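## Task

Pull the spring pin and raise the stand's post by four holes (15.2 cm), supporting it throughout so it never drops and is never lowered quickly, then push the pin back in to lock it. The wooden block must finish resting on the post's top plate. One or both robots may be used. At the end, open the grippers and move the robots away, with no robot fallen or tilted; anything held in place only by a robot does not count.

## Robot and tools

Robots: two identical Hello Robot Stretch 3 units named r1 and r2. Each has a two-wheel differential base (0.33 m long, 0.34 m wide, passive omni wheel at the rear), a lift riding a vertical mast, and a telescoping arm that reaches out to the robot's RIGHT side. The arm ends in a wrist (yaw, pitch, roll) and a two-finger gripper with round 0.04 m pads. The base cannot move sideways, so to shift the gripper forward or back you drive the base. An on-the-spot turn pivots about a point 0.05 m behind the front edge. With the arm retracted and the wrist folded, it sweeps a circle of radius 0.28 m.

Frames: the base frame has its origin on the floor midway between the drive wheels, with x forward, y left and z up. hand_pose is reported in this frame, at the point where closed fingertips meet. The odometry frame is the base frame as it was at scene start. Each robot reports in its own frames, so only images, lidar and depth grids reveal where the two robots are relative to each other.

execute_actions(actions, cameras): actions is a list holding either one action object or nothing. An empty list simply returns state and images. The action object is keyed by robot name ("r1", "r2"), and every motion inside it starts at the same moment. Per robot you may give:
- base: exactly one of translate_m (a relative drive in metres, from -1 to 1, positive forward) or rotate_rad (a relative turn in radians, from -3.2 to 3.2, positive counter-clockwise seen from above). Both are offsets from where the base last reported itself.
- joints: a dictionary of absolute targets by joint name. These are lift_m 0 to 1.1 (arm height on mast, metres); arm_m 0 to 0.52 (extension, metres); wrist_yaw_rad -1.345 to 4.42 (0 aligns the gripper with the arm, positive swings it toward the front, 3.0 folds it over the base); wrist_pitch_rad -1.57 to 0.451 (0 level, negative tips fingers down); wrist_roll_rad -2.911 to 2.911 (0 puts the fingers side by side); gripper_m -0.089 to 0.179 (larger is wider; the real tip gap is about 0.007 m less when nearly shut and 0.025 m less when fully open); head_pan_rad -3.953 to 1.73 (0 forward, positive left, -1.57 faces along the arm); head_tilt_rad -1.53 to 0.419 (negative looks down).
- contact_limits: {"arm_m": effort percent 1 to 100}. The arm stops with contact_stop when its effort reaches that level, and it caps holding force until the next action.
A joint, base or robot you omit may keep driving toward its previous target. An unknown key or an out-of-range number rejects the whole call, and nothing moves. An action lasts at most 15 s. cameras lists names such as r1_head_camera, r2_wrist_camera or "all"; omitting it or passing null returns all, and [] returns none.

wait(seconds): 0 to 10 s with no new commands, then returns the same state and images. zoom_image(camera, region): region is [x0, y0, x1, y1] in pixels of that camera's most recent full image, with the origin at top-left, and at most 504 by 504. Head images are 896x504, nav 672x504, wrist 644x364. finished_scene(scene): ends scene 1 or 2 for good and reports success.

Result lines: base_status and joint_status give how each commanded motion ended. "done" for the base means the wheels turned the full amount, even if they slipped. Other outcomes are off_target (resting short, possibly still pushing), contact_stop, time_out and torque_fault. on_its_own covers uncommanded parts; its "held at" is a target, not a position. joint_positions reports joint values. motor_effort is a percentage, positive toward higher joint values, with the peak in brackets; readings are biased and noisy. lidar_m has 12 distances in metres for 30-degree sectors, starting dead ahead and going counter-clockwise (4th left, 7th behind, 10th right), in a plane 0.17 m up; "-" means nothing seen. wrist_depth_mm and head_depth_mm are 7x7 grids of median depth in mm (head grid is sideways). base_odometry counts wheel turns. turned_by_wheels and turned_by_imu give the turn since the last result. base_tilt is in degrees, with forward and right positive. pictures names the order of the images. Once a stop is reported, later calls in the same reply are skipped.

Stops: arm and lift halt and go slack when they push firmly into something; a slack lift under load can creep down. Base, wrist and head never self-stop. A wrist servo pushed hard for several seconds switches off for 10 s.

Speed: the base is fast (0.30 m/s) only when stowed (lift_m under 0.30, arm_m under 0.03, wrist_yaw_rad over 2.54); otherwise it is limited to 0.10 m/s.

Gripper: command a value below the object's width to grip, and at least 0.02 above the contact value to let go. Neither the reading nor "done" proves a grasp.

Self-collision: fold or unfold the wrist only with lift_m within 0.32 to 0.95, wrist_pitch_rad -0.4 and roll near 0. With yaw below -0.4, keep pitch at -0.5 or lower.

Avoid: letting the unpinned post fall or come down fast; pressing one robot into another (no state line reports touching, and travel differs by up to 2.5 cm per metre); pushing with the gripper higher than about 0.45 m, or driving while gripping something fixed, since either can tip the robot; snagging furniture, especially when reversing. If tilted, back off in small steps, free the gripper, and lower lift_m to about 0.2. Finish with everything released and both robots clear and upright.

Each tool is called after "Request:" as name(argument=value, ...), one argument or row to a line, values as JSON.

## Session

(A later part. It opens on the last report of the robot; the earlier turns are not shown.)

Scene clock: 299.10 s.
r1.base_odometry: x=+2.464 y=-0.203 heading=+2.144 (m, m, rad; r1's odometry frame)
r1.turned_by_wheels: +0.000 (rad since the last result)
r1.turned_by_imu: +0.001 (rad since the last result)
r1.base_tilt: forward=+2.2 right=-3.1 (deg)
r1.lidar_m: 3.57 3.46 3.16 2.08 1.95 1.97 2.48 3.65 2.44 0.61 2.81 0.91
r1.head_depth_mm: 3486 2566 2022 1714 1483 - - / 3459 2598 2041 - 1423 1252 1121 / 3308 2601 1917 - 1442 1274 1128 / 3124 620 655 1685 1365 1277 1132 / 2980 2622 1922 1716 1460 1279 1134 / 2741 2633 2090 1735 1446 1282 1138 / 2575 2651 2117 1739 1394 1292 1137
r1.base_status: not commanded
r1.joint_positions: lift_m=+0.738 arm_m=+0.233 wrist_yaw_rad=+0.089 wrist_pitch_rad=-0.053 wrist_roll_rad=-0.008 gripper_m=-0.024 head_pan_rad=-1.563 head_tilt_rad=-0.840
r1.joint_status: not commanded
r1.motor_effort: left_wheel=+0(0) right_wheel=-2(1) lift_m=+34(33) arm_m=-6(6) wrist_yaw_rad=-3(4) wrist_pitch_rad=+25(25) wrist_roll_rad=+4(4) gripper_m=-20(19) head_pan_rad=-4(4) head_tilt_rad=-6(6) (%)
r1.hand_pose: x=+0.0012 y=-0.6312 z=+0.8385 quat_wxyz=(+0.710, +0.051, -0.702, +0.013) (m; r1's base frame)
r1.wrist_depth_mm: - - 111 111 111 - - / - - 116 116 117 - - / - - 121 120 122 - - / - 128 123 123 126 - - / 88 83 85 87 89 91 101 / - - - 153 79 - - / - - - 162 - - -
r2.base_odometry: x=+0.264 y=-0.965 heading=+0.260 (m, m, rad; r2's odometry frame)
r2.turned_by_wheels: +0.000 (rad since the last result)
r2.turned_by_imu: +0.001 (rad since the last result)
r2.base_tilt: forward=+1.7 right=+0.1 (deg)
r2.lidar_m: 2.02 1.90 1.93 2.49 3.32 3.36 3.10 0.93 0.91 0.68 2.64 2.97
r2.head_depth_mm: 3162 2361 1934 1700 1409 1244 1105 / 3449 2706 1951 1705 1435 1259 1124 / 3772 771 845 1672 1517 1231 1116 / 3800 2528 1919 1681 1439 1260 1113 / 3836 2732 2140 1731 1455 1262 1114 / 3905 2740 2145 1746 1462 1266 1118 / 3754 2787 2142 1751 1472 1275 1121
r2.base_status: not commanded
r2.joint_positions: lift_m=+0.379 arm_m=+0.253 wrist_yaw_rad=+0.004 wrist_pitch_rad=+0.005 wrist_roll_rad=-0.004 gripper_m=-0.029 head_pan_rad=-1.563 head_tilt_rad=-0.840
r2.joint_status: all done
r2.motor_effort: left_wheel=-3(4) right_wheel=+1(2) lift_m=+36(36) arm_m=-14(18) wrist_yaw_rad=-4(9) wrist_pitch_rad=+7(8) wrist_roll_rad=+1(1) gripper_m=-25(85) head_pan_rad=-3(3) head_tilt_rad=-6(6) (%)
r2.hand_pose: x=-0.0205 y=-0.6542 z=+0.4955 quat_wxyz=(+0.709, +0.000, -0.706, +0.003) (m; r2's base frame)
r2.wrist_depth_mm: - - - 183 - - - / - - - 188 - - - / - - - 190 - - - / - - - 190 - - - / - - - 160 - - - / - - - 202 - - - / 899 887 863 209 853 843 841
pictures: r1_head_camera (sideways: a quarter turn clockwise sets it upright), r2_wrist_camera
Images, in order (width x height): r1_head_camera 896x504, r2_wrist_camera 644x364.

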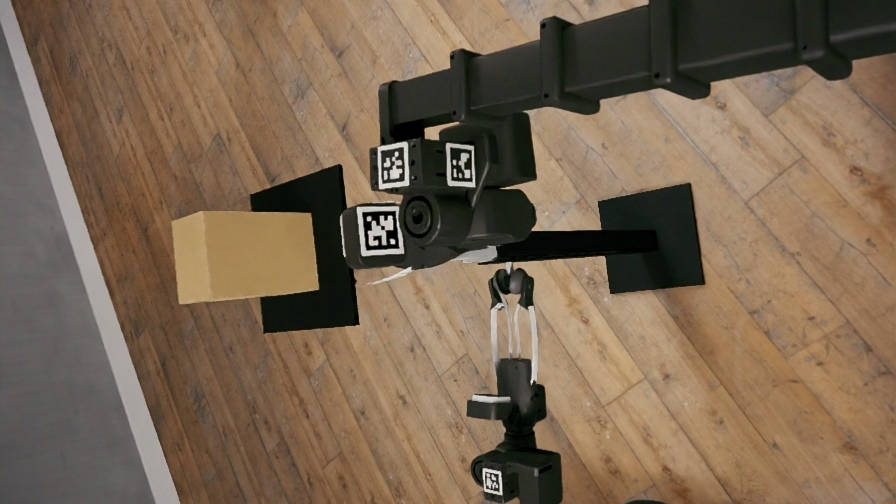

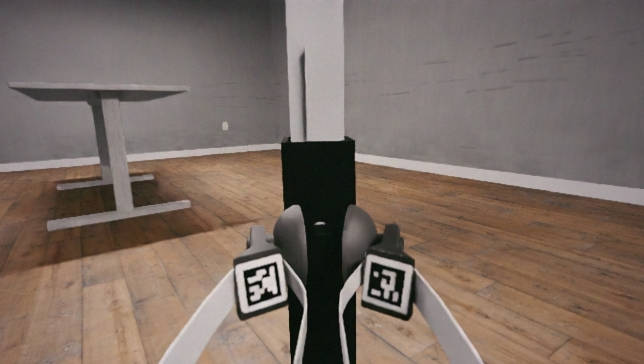

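Request:
execute_actions(
  actions=[
    {"r1": {"joints": {"lift_m": 0.746}}},
  ],
  cameras=["r2_wrist_camera"],
)

Scene clock: 312.30 s.
r1.base_odometry: x=+2.464 y=-0.203 heading=+2.144 (m, m, rad; r1's odometry frame)
r1.turned_by_wheels: +0.000 (rad since the last result)
r1.turned_by_imu: +0.001 (rad since the last result)
r1.base_tilt: forward=+2.2 right=-3.2 (deg)
r1.lidar_m: 3.61 3.46 3.17 2.09 1.95 1.97 2.48 3.68 2.44 0.61 2.81 0.91
r1.head_depth_mm: 3444 2581 2040 1731 - - - / 3506 2579 2064 - 1429 1262 1120 / 3279 2558 1895 - 1447 1272 1123 / 3105 618 659 1649 1360 1279 1127 / 2956 2610 1899 1722 1463 1282 1133 / 2744 2648 2075 1722 1437 1285 1137 / 2576 2657 2094 1731 1395 1289 1139
r1.base_status: not commanded
r1.joint_positions: lift_m=+0.745 arm_m=+0.233 wrist_yaw_rad=+0.089 wrist_pitch_rad=-0.075 wrist_roll_rad=-0.008 gripper_m=-0.024 head_pan_rad=-1.563 head_tilt_rad=-0.840
r1.joint_status: all done
r1.motor_effort: left_wheel=+0(1) right_wheel=-2(1) lift_m=+36(37) arm_m=-6(6) wrist_yaw_rad=-4(3) wrist_pitch_rad=+32(33) wrist_roll_rad=+4(4) gripper_m=-20(20) head_pan_rad=-4(4) head_tilt_rad=-6(6) (%)
r1.hand_pose: x=+0.0012 y=-0.6303 z=+0.8410 quat_wxyz=(+0.710, +0.058, -0.702, +0.005) (m; r1's base frame)
r1.wrist_depth_mm: - - 110 110 111 - - / - - 114 114 116 - - / - - 120 120 120 - - / - 129 123 124 125 - - / 94 87 89 91 93 95 - / - - 79 155 79 81 81 / - - - 166 - - -
r2.base_odometry: x=+0.264 y=-0.965 heading=+0.260 (m, m, rad; r2's odometry frame)
r2.turned_by_wheels: +0.000 (rad since the last result)
r2.turned_by_imu: +0.001 (rad since the last result)
r2.base_tilt: forward=+1.6 right=+0.3 (deg)
r2.lidar_m: 2.02 1.90 1.93 2.48 3.32 3.39 3.10 0.93 0.91 0.68 2.63 2.97
r2.head_depth_mm: 3129 758 1935 1691 1401 1244 1103 / 3451 2685 1958 1686 1438 1264 1124 / 3797 769 869 1671 1508 1227 1115 / 3844 2508 1923 1685 1433 1252 1115 / 3852 2744 2118 1737 1461 1265 1112 / 3914 2783 2131 1737 1469 1271 1121 / 3783 2780 2136 1757 1480 1273 1120
r2.base_status: not commanded
r2.joint_positions: lift_m=+0.379 arm_m=+0.253 wrist_yaw_rad=+0.004 wrist_pitch_rad=+0.005 wrist_roll_rad=-0.004 gripper_m=-0.019 head_pan_rad=-1.563 head_tilt_rad=-0.840
r2.joint_status: not commanded
r2.on_its_own: gripper_m is held at -0.020, not at your -0.030, by its stall guard, which is not easing now
r2.motor_effort: left_wheel=-3(3) right_wheel=+1(1) lift_m=+36(36) arm_m=-14(14) wrist_yaw_rad=-4(4) wrist_pitch_rad=+7(7) wrist_roll_rad=+1(1) gripper_m=-21(20) head_pan_rad=-3(3) head_tilt_rad=-6(6) (%)
r2.hand_pose: x=-0.0205 y=-0.6542 z=+0.4955 quat_wxyz=(+0.709, +0.000, -0.706, +0.003) (m; r2's base frame)
r2.wrist_depth_mm: - - - 184 - - - / - - - 189 - - - / - - - 190 - - - / - - - 190 - - - / - - - 160 - - - / - - - 202 - - - / 904 896 887 208 840 842 846
pictures: r2_wrist_camera
Images, in order (width x height): r2_wrist_camera 644x364.

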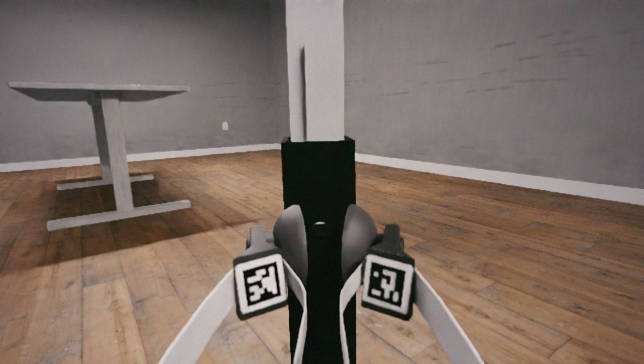

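Request:
execute_actions(
  actions=[
    {"r2": {"joints": {"gripper_m": 0.055, "arm_m": 0.26}}},
  ],
  cameras=[],
)

Request:
execute_actions(
  actions=[
    {"r2": {"joints": {"gripper_m": -0.035}}},
  ],
  cameras=[],
)

Request:
execute_actions(
  actions=[
    {"r2": {"joints": {"arm_m": 0.248}}},
  ],
  cameras=["r1_head_camera", "r2_wrist_camera"],
)

Request:
zoom_image(
  camera="r1_head_camera",
  region=[450, 240, 590, 340],
)

Scene clock: 326.70 s.
r1.base_odometry: x=+2.464 y=-0.203 heading=+2.144 (m, m, rad; r1's odometry frame)
r1.turned_by_wheels: +0.000 (rad since the last result)
r1.turned_by_imu: +0.001 (rad since the last result)
r1.base_tilt: forward=+2.2 right=-3.1 (deg)
r1.lidar_m: 3.60 3.46 3.15 2.08 1.94 1.97 2.49 3.68 2.44 0.61 2.81 0.91
r1.head_depth_mm: 3477 2554 2036 1728 - - - / 3502 2585 2050 - 1421 1256 1121 / 3332 2602 1906 - 1445 1272 1127 / 3114 621 659 1654 1363 1275 1129 / 2986 2629 1901 1719 1415 1282 1129 / 2728 2647 2097 1739 1409 1285 1129 / 2599 2663 2103 1738 1396 1288 1139
r1.base_status: not commanded
r1.joint_positions: lift_m=+0.745 arm_m=+0.233 wrist_yaw_rad=+0.089 wrist_pitch_rad=-0.075 wrist_roll_rad=-0.008 gripper_m=-0.021 head_pan_rad=-1.563 head_tilt_rad=-0.840
r1.joint_status: not commanded
r1.motor_effort: left_wheel=+1(1) right_wheel=-2(2) lift_m=+35(35) arm_m=-6(6) wrist_yaw_rad=-4(4) wrist_pitch_rad=+32(32) wrist_roll_rad=+4(4) gripper_m=-19(19) head_pan_rad=-4(4) head_tilt_rad=-6(6) (%)
r1.hand_pose: x=+0.0012 y=-0.6303 z=+0.8409 quat_wxyz=(+0.710, +0.058, -0.702, +0.005) (m; r1's base frame)
r1.wrist_depth_mm: - - 110 110 111 - - / - - 114 115 116 - - / - - 121 120 121 - - / - 129 122 124 125 - - / 95 87 89 90 93 95 - / - - 79 155 80 - 81 / - - - 166 - - -
r2.base_odometry: x=+0.264 y=-0.965 heading=+0.260 (m, m, rad; r2's odometry frame)
r2.turned_by_wheels: +0.000 (rad since the last result)
r2.turned_by_imu: +0.000 (rad since the last result)
r2.base_tilt: forward=+1.6 right=+0.1 (deg)
r2.lidar_m: 2.02 1.90 1.93 2.48 3.32 3.37 3.10 0.92 0.91 0.68 2.63 2.97
r2.head_depth_mm: 3155 759 1929 1694 1404 1248 1101 / 3446 2674 1971 1708 1452 1258 1120 / 3728 768 869 1687 1510 1226 1120 / 3774 2541 1921 1681 1436 1257 1114 / 3859 2756 2134 1730 1461 1261 1114 / 3887 2752 2147 1743 1473 1271 1116 / 3770 2809 2159 1744 1471 1275 1123
r2.base_status: not commanded
r2.joint_positions: lift_m=+0.379 arm_m=+0.260 wrist_yaw_rad=+0.003 wrist_pitch_rad=+0.003 wrist_roll_rad=-0.004 gripper_m=+0.055 head_pan_rad=-1.563 head_tilt_rad=-0.840
r2.joint_status: all done
r2.motor_effort: left_wheel=-4(4) right_wheel=+1(2) lift_m=+36(35) arm_m=+7(17) wrist_yaw_rad=-3(4) wrist_pitch_rad=+8(8) wrist_roll_rad=+2(1) gripper_m=+0(86) head_pan_rad=-2(3) head_tilt_rad=-6(6) (%)
r2.hand_pose: x=-0.0208 y=-0.6609 z=+0.4950 quat_wxyz=(+0.709, +0.000, -0.706, +0.002) (m; r2's base frame)
r2.wrist_depth_mm: - - - 177 - - - / - - - 182 - - - / - - - 185 - - - / - - - 183 - - - / - - - 187 - - - / - - - 196 - - - / 898 899 872 202 851 859 848
pictures: none
No camera images: the call's "cameras" was empty. Leave "cameras" out to get every camera's image.

Scene clock: 328.10 s.
r1.base_odometry: x=+2.464 y=-0.203 heading=+2.144 (m, m, rad; r1's odometry frame)
r1.turned_by_wheels: +0.000 (rad since the last result)
r1.turned_by_imu: +0.000 (rad since the last result)
r1.base_tilt: forward=+2.2 right=-3.2 (deg)
r1.lidar_m: 3.60 3.47 3.15 2.08 1.95 1.97 2.49 3.68 2.44 0.61 2.81 0.92
r1.head_depth_mm: 3474 2561 2043 1719 - - - / 3447 2545 2047 - 1428 1254 1120 / 3294 2584 1909 - 1440 1271 1130 / 3123 619 658 1652 1370 1267 1125 / 2957 2609 1918 1719 1467 1279 1128 / 2745 2660 2111 1728 1415 1284 1133 / 2599 2668 2115 1732 1392 1289 1138
r1.base_status: not commanded
r1.joint_positions: lift_m=+0.745 arm_m=+0.233 wrist_yaw_rad=+0.089 wrist_pitch_rad=-0.075 wrist_roll_rad=-0.008 gripper_m=-0.021 head_pan_rad=-1.563 head_tilt_rad=-0.840
r1.joint_status: not commanded
r1.motor_effort: left_wheel=+0(0) right_wheel=-2(1) lift_m=+35(35) arm_m=-6(6) wrist_yaw_rad=-4(3) wrist_pitch_rad=+32(31) wrist_roll_rad=+4(4) gripper_m=-19(19) head_pan_rad=-4(4) head_tilt_rad=-6(6) (%)
r1.hand_pose: x=+0.0012 y=-0.6303 z=+0.8409 quat_wxyz=(+0.710, +0.058, -0.702, +0.005) (m; r1's base frame)
r1.wrist_depth_mm: - - 110 110 110 - - / - - 114 115 116 - - / - - 121 120 121 - - / - 129 123 124 126 - - / 95 86 88 91 93 95 - / - - 79 156 80 - 81 / - - - 165 - - -
r2.base_odometry: x=+0.264 y=-0.965 heading=+0.260 (m, m, rad; r2's odometry frame)
r2.turned_by_wheels: +0.000 (rad since the last result)
r2.turned_by_imu: +0.000 (rad since the last result)
r2.base_tilt: forward=+1.7 right=+0.2 (deg)
r2.lidar_m: 2.03 1.90 1.93 2.49 3.31 3.39 3.10 0.93 0.91 0.68 2.63 2.97
r2.head_depth_mm: 3181 750 1941 1703 1399 1245 1101 / 3413 2691 1963 1701 1445 1257 1118 / 3676 770 870 1676 1505 1232 1118 / 3745 2548 1917 1669 1449 1266 1107 / 3808 2713 2129 1729 1456 1260 1118 / 3858 2754 2138 1733 1465 1274 1121 / 3763 2788 2139 1740 1473 1283 1118
r2.base_status: not commanded
r2.joint_positions: lift_m=+0.379 arm_m=+0.260 wrist_yaw_rad=+0.003 wrist_pitch_rad=+0.005 wrist_roll_rad=-0.004 gripper_m=-0.034 head_pan_rad=-1.563 head_tilt_rad=-0.840
r2.joint_status: all done
r2.motor_effort: left_wheel=-4(4) right_wheel=+0(2) lift_m=+36(35) arm_m=-1(7) wrist_yaw_rad=-3(3) wrist_pitch_rad=+7(8) wrist_roll_rad=+1(1) gripper_m=-27(99) head_pan_rad=-2(4) head_tilt_rad=-6(5) (%)
r2.hand_pose: x=-0.0208 y=-0.6614 z=+0.4953 quat_wxyz=(+0.709, +0.000, -0.706, +0.002) (m; r2's base frame)
r2.wrist_depth_mm: - - - 175 - - - / - - - 181 - - - / - - - 185 - - - / - - - 182 - - - / - - - 163 - - - / - - - 195 - - - / 891 889 874 201 866 846 839
pictures: none
No camera images: the call's "cameras" was empty. Leave "cameras" out to get every camera's image.

Scene clock: 328.97 s.
r1.base_odometry: x=+2.464 y=-0.203 heading=+2.144 (m, m, rad; r1's odometry frame)
r1.turned_by_wheels: +0.000 (rad since the last result)
r1.turned_by_imu: +0.000 (rad since the last result)
r1.base_tilt: forward=+2.1 right=-3.1 (deg)
r1.lidar_m: 3.59 3.47 3.16 2.08 1.95 1.97 2.49 3.68 2.43 0.61 2.81 0.91
r1.head_depth_mm: 3427 2556 2035 1723 - - - / 3435 2616 2054 - 1424 1257 1122 / 3304 2598 1928 - 1446 1270 1124 / 3125 619 659 1657 1372 1274 1130 / 2956 2627 1898 1714 1469 1282 1132 / 2772 2625 2086 1729 1442 1283 1134 / 2563 2641 2090 1737 1416 1283 1137
r1.base_status: not commanded
r1.joint_positions: lift_m=+0.745 arm_m=+0.233 wrist_yaw_rad=+0.089 wrist_pitch_rad=-0.075 wrist_roll_rad=-0.008 gripper_m=-0.021 head_pan_rad=-1.563 head_tilt_rad=-0.840
r1.joint_status: not commanded
r1.motor_effort: left_wheel=-1(0) right_wheel=-1(2) lift_m=+36(35) arm_m=-6(7) wrist_yaw_rad=-4(3) wrist_pitch_rad=+32(32) wrist_roll_rad=+4(4) gripper_m=-19(19) head_pan_rad=-4(4) head_tilt_rad=-6(6) (%)
r1.hand_pose: x=+0.0012 y=-0.6303 z=+0.8409 quat_wxyz=(+0.710, +0.058, -0.702, +0.005) (m; r1's base frame)
r1.wrist_depth_mm: - - 110 110 111 - - / - - 114 115 116 - - / - - 121 120 121 - - / - 129 123 124 126 - - / 95 87 89 91 93 95 - / - - 79 156 80 - 81 / - - - 166 - - -
r2.base_odometry: x=+0.264 y=-0.965 heading=+0.260 (m, m, rad; r2's odometry frame)
r2.turned_by_wheels: +0.000 (rad since the last result)
r2.turned_by_imu: +0.000 (rad since the last result)
r2.base_tilt: forward=+1.6 right=+0.2 (deg)
r2.lidar_m: 2.03 1.90 1.93 2.49 3.31 3.38 3.10 0.92 0.91 0.68 2.63 2.97
r2.head_depth_mm: 3163 760 1948 1691 1404 1242 1101 / 3429 2659 1969 1708 1447 1252 1120 / 3734 768 870 1671 1509 1233 1117 / 3799 2525 1908 1663 1443 1262 1112 / 3893 2743 2120 1725 1463 1263 1119 / 3906 2759 2141 1742 1470 1271 1124 / 3710 2777 2145 1747 1477 1277 1128
r2.base_status: not commanded
r2.joint_positions: lift_m=+0.379 arm_m=+0.249 wrist_yaw_rad=+0.003 wrist_pitch_rad=+0.007 wrist_roll_rad=-0.004 gripper_m=-0.030 head_pan_rad=-1.563 head_tilt_rad=-0.840
r2.joint_status: all done
r2.motor_effort: left_wheel=-2(4) right_wheel=+0(2) lift_m=+35(36) arm_m=-13(21) wrist_yaw_rad=-3(3) wrist_pitch_rad=+6(7) wrist_roll_rad=+1(1) gripper_m=-25(28) head_pan_rad=-2(3) head_tilt_rad=-6(6) (%)
r2.hand_pose: x=-0.0208 y=-0.6502 z=+0.4959 quat_wxyz=(+0.709, -0.001, -0.706, +0.003) (m; r2's base frame)
r2.wrist_depth_mm: - - - 187 - - - / - - - 192 - - - / - - - 196 - - - / - - - 195 - - - / - - - 170 - - - / - - - 206 - - - / 902 903 890 213 858 865 847
pictures: r1_head_camera (sideways: a quarter turn clockwise sets it upright), r2_wrist_camera
Images, in order (width x height): r1_head_camera 896x504, r2_wrist_camera 644x364.

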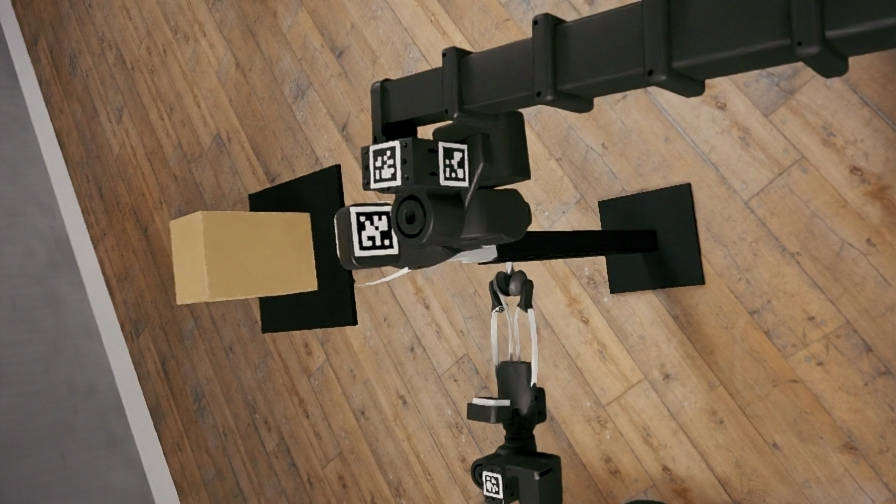

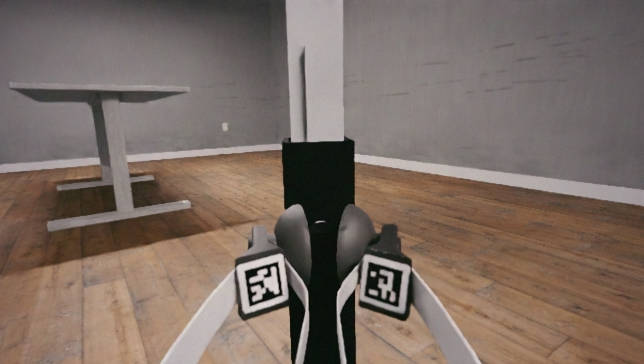

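Region (450, 240, 590, 340) of r1_head_camera's 896x504 image, scaled by 3.600, with more detail than that image has; it fills the top 360 rows of this view, and the rest is white.

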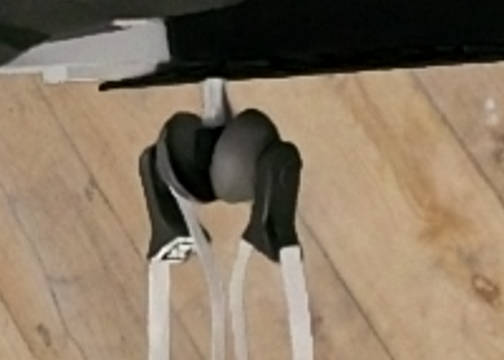

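Request:
execute_actions(
  actions=[
    {"r2": {"joints": {"gripper_m": 0.055, "arm_m": 0.2605}}},
  ],
  cameras=[],
)

Request:
execute_actions(
  actions=[
    {"r2": {"joints": {"gripper_m": -0.085}}},
  ],
  cameras=[],
)

Request:
execute_actions(
  actions=[
    {"r2": {"joints": {"arm_m": 0.246}}},
  ],
  cameras=["r1_head_camera", "r2_wrist_camera"],
)

Request:
execute_actions(
  actions=[
    {"r1": {"joints": {"lift_m": 0.756}}},
  ],
  cameras=["r1_head_camera", "r2_wrist_camera"],
)

Request:
zoom_image(
  camera="r1_head_camera",
  region=[450, 240, 590, 340],
)

Scene clock: 364.93 s.
r1.base_odometry: x=+2.464 y=-0.203 heading=+2.144 (m, m, rad; r1's odometry frame)
r1.turned_by_wheels: +0.000 (rad since the last result)
r1.turned_by_imu: +0.001 (rad since the last result)
r1.base_tilt: forward=+2.3 right=-3.1 (deg)
r1.lidar_m: 3.58 3.47 3.15 2.08 1.95 1.98 2.49 3.66 2.44 0.61 2.82 0.91
r1.head_depth_mm: 3442 2571 2038 1724 - - - / 3488 2592 2045 - 1426 1257 1124 / 3299 2606 1914 - 1440 1270 1127 / 3118 620 658 1654 1373 1270 1122 / 2932 2595 1910 1720 1409 1273 1132 / 2731 2657 2079 1733 1419 1287 1139 / 2551 2677 2108 1745 1397 1281 1140
r1.base_status: not commanded
r1.joint_positions: lift_m=+0.745 arm_m=+0.233 wrist_yaw_rad=+0.089 wrist_pitch_rad=-0.075 wrist_roll_rad=-0.008 gripper_m=-0.021 head_pan_rad=-1.563 head_tilt_rad=-0.840
r1.joint_status: not commanded
r1.motor_effort: left_wheel=+0(1) right_wheel=-2(2) lift_m=+36(35) arm_m=-6(6) wrist_yaw_rad=-4(4) wrist_pitch_rad=+32(32) wrist_roll_rad=+4(4) gripper_m=-18(19) head_pan_rad=-4(4) head_tilt_rad=-6(6) (%)
r1.hand_pose: x=+0.0012 y=-0.6303 z=+0.8409 quat_wxyz=(+0.710, +0.058, -0.702, +0.005) (m; r1's base frame)
r1.wrist_depth_mm: - - 110 110 111 - - / - - 115 114 116 - - / - - 121 120 121 - - / - 129 123 124 126 - - / 94 87 88 91 93 95 - / - - 79 156 80 - 81 / - - - 165 - - -
r2.base_odometry: x=+0.264 y=-0.965 heading=+0.260 (m, m, rad; r2's odometry frame)
r2.turned_by_wheels: +0.000 (rad since the last result)
r2.turned_by_imu: +0.000 (rad since the last result)
r2.base_tilt: forward=+1.7 right=+0.1 (deg)
r2.lidar_m: 2.02 1.90 1.93 2.48 3.32 3.37 3.12 0.93 0.91 0.68 2.63 2.97
r2.head_depth_mm: 3114 758 1943 1689 1410 1242 1099 / 3445 2665 1953 1709 1442 1259 1121 / 3711 767 872 1696 1514 1233 1119 / 3757 2513 1924 1684 1442 1258 1111 / 3867 2755 2125 1730 1451 1269 1118 / 3880 2781 2125 1736 1467 1271 1116 / 3660 2788 2167 1753 1477 1276 1124
r2.base_status: not commanded
r2.joint_positions: lift_m=+0.380 arm_m=+0.260 wrist_yaw_rad=+0.002 wrist_pitch_rad=+0.004 wrist_roll_rad=-0.004 gripper_m=+0.055 head_pan_rad=-1.563 head_tilt_rad=-0.840
r2.joint_status: all done
r2.motor_effort: left_wheel=-4(4) right_wheel=+2(2) lift_m=+35(35) arm_m=+7(20) wrist_yaw_rad=-3(3) wrist_pitch_rad=+7(8) wrist_roll_rad=+1(1) gripper_m=+0(87) head_pan_rad=-4(2) head_tilt_rad=-6(6) (%)
r2.hand_pose: x=-0.0209 y=-0.6614 z=+0.4951 quat_wxyz=(+0.709, +0.000, -0.706, +0.002) (m; r2's base frame)
r2.wrist_depth_mm: - - - 176 - - - / - - - 182 - - - / - - - 185 - - - / - - - 183 - - - / - - - 187 - - - / - - - 195 - - - / 903 884 874 202 853 839 841
pictures: none
No camera images: the call's "cameras" was empty. Leave "cameras" out to get every camera's image.

Scene clock: 366.83 s.
r1.base_odometry: x=+2.464 y=-0.203 heading=+2.144 (m, m, rad; r1's odometry frame)
r1.turned_by_wheels: +0.000 (rad since the last result)
r1.turned_by_imu: +0.000 (rad since the last result)
r1.base_tilt: forward=+2.1 right=-3.1 (deg)
r1.lidar_m: 3.59 3.48 3.17 2.08 1.95 1.97 2.50 3.67 2.43 0.61 2.81 0.91
r1.head_depth_mm: 3480 2573 2040 1735 - - - / 3504 2590 2070 - 1421 1259 1121 / 3309 2598 1907 - 1433 1271 1131 / 3128 621 658 1664 1363 1274 1133 / 2948 2654 1898 1718 1466 1282 1137 / 2733 2656 2080 1728 1420 1280 1135 / 2591 2659 2081 1734 1384 1294 1135
r1.base_status: not commanded
r1.joint_positions: lift_m=+0.745 arm_m=+0.233 wrist_yaw_rad=+0.089 wrist_pitch_rad=-0.075 wrist_roll_rad=-0.008 gripper_m=-0.021 head_pan_rad=-1.563 head_tilt_rad=-0.840
r1.joint_status: not commanded
r1.motor_effort: left_wheel=+0(0) right_wheel=-1(2) lift_m=+35(35) arm_m=-6(6) wrist_yaw_rad=-3(4) wrist_pitch_rad=+31(31) wrist_roll_rad=+4(4) gripper_m=-18(19) head_pan_rad=-4(4) head_tilt_rad=-6(6) (%)
r1.hand_pose: x=+0.0012 y=-0.6303 z=+0.8409 quat_wxyz=(+0.710, +0.058, -0.702, +0.005) (m; r1's base frame)
r1.wrist_depth_mm: - - 110 110 111 - - / - - 115 114 115 - - / - - 121 120 121 - - / - 129 123 124 126 - - / 95 87 88 91 93 95 - / - - 79 156 80 - 81 / - - - 165 - - -
r2.base_odometry: x=+0.264 y=-0.965 heading=+0.260 (m, m, rad; r2's odometry frame)
r2.turned_by_wheels: +0.000 (rad since the last result)
r2.turned_by_imu: +0.000 (rad since the last result)
r2.base_tilt: forward=+1.4 right=+0.1 (deg)
r2.lidar_m: 2.02 1.89 1.93 2.49 3.32 3.36 3.10 0.92 0.91 0.68 2.62 2.97
r2.head_depth_mm: 3148 750 1952 1697 1401 1233 1099 / 3458 2646 1965 1698 1443 1260 1122 / 3719 767 869 1666 1514 1228 1119 / 3810 2489 1910 1677 1444 1254 1112 / 3820 2723 2121 1721 1463 1263 1113 / 3883 2772 2126 1743 1469 1270 1117 / 3749 2779 2127 1746 1478 1279 1125
r2.base_status: not commanded
r2.joint_positions: lift_m=+0.380 arm_m=+0.261 wrist_yaw_rad=+0.005 wrist_pitch_rad=+0.006 wrist_roll_rad=-0.004 gripper_m=-0.082 head_pan_rad=-1.563 head_tilt_rad=-0.840
r2.joint_status: all done
r2.motor_effort: left_wheel=-4(4) right_wheel=+1(1) lift_m=+36(36) arm_m=-3(7) wrist_yaw_rad=-5(6) wrist_pitch_rad=+7(8) wrist_roll_rad=+2(1) gripper_m=-53(99) head_pan_rad=-3(3) head_tilt_rad=-5(5) (%)
r2.hand_pose: x=-0.0201 y=-0.6620 z=+0.4956 quat_wxyz=(+0.709, +0.000, -0.706, +0.004) (m; r2's base frame)
r2.wrist_depth_mm: - - - 176 - - - / - - - 181 - - - / - - - 183 - - - / - - - 181 - - - / - - - 161 - - - / - - - 172 - - - / 894 887 863 200 860 856 855
pictures: none
No camera images: the call's "cameras" was empty. Leave "cameras" out to get every camera's image.

Scene clock: 368.00 s.
r1.base_odometry: x=+2.464 y=-0.203 heading=+2.144 (m, m, rad; r1's odometry frame)
r1.turned_by_wheels: +0.000 (rad since the last result)
r1.turned_by_imu: +0.000 (rad since the last result)
r1.base_tilt: forward=+2.2 right=-3.2 (deg)
r1.lidar_m: 3.58 3.48 3.15 2.08 1.95 1.97 2.49 3.66 2.43 0.61 2.82 0.91
r1.head_depth_mm: 3430 2549 2024 1734 - - - / 3447 2555 2047 - 1421 1252 1124 / 3316 2578 1919 - 1444 1274 1125 / 3129 621 659 1658 1365 1275 1129 / 2962 2636 1913 1717 1460 1278 1132 / 2744 2643 2103 1730 1414 1279 1135 / 2572 2668 2100 1741 1418 1284 1140
r1.base_status: not commanded
r1.joint_positions: lift_m=+0.745 arm_m=+0.233 wrist_yaw_rad=+0.089 wrist_pitch_rad=-0.075 wrist_roll_rad=-0.008 gripper_m=-0.021 head_pan_rad=-1.563 head_tilt_rad=-0.840
r1.joint_status: not commanded
r1.motor_effort: left_wheel=+1(0) right_wheel=-1(2) lift_m=+35(35) arm_m=-6(6) wrist_yaw_rad=-4(3) wrist_pitch_rad=+32(32) wrist_roll_rad=+4(4) gripper_m=-18(20) head_pan_rad=-5(4) head_tilt_rad=-6(6) (%)
r1.hand_pose: x=+0.0012 y=-0.6303 z=+0.8409 quat_wxyz=(+0.710, +0.058, -0.702, +0.005) (m; r1's base frame)
r1.wrist_depth_mm: - - 110 110 110 - - / - - 115 114 116 - - / - - 121 119 121 - - / - 129 122 124 126 - - / 95 86 89 90 93 95 - / - - 79 156 80 - 81 / - - - 166 - - -
r2.base_odometry: x=+0.264 y=-0.965 heading=+0.260 (m, m, rad; r2's odometry frame)
r2.turned_by_wheels: +0.000 (rad since the last result)
r2.turned_by_imu: +0.000 (rad since the last result)
r2.base_tilt: forward=+1.4 right=+0.1 (deg)
r2.lidar_m: 2.03 1.89 1.93 2.48 3.33 3.40 3.09 0.93 0.91 0.68 2.63 2.96
r2.head_depth_mm: 3182 759 1921 1686 1400 1247 1102 / 3436 2649 1955 1706 1436 1251 1120 / 3726 770 868 1669 1511 1237 1120 / 3854 2505 1920 1684 1447 1258 1112 / 3792 2720 2108 1723 1468 1262 1112 / 3919 2774 2135 1734 1462 1265 1116 / 3731 2789 2151 1751 1470 1270 1124
r2.base_status: not commanded
r2.joint_positions: lift_m=+0.380 arm_m=+0.247 wrist_yaw_rad=+0.003 wrist_pitch_rad=+0.013 wrist_roll_rad=-0.004 gripper_m=-0.078 head_pan_rad=-1.563 head_tilt_rad=-0.840
r2.joint_status: all done
r2.on_its_own: gripper_m is held at -0.081, not at your -0.085, by its stall guard, which is still easing
r2.motor_effort: left_wheel=-2(4) right_wheel=+0(1) lift_m=+36(35) arm_m=-9(34) wrist_yaw_rad=-4(6) wrist_pitch_rad=+5(7) wrist_roll_rad=+1(1) gripper_m=-48(52) head_pan_rad=-3(2) head_tilt_rad=-6(6) (%)
r2.hand_pose: x=-0.0206 y=-0.6481 z=+0.4974 quat_wxyz=(+0.709, -0.003, -0.705, +0.005) (m; r2's base frame)
r2.wrist_depth_mm: - - - 190 - - - / - - - 194 - - - / - - - 198 - - - / - - - 197 - - - / - - - 198 - - - / - - - 209 - - - / 894 912 889 216 867 858 859
pictures: r1_head_camera (sideways: a quarter turn clockwise sets it upright), r2_wrist_camera
Images, in order (width x height): r1_head_camera 896x504, r2_wrist_camera 644x364.

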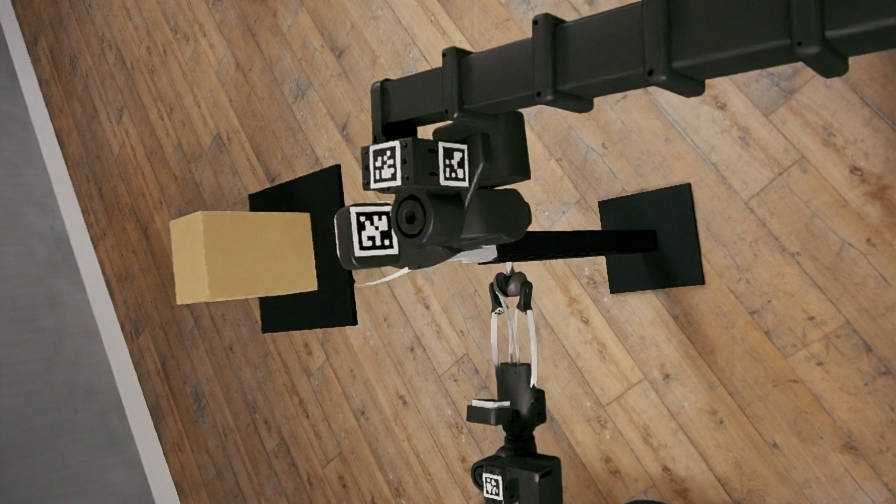

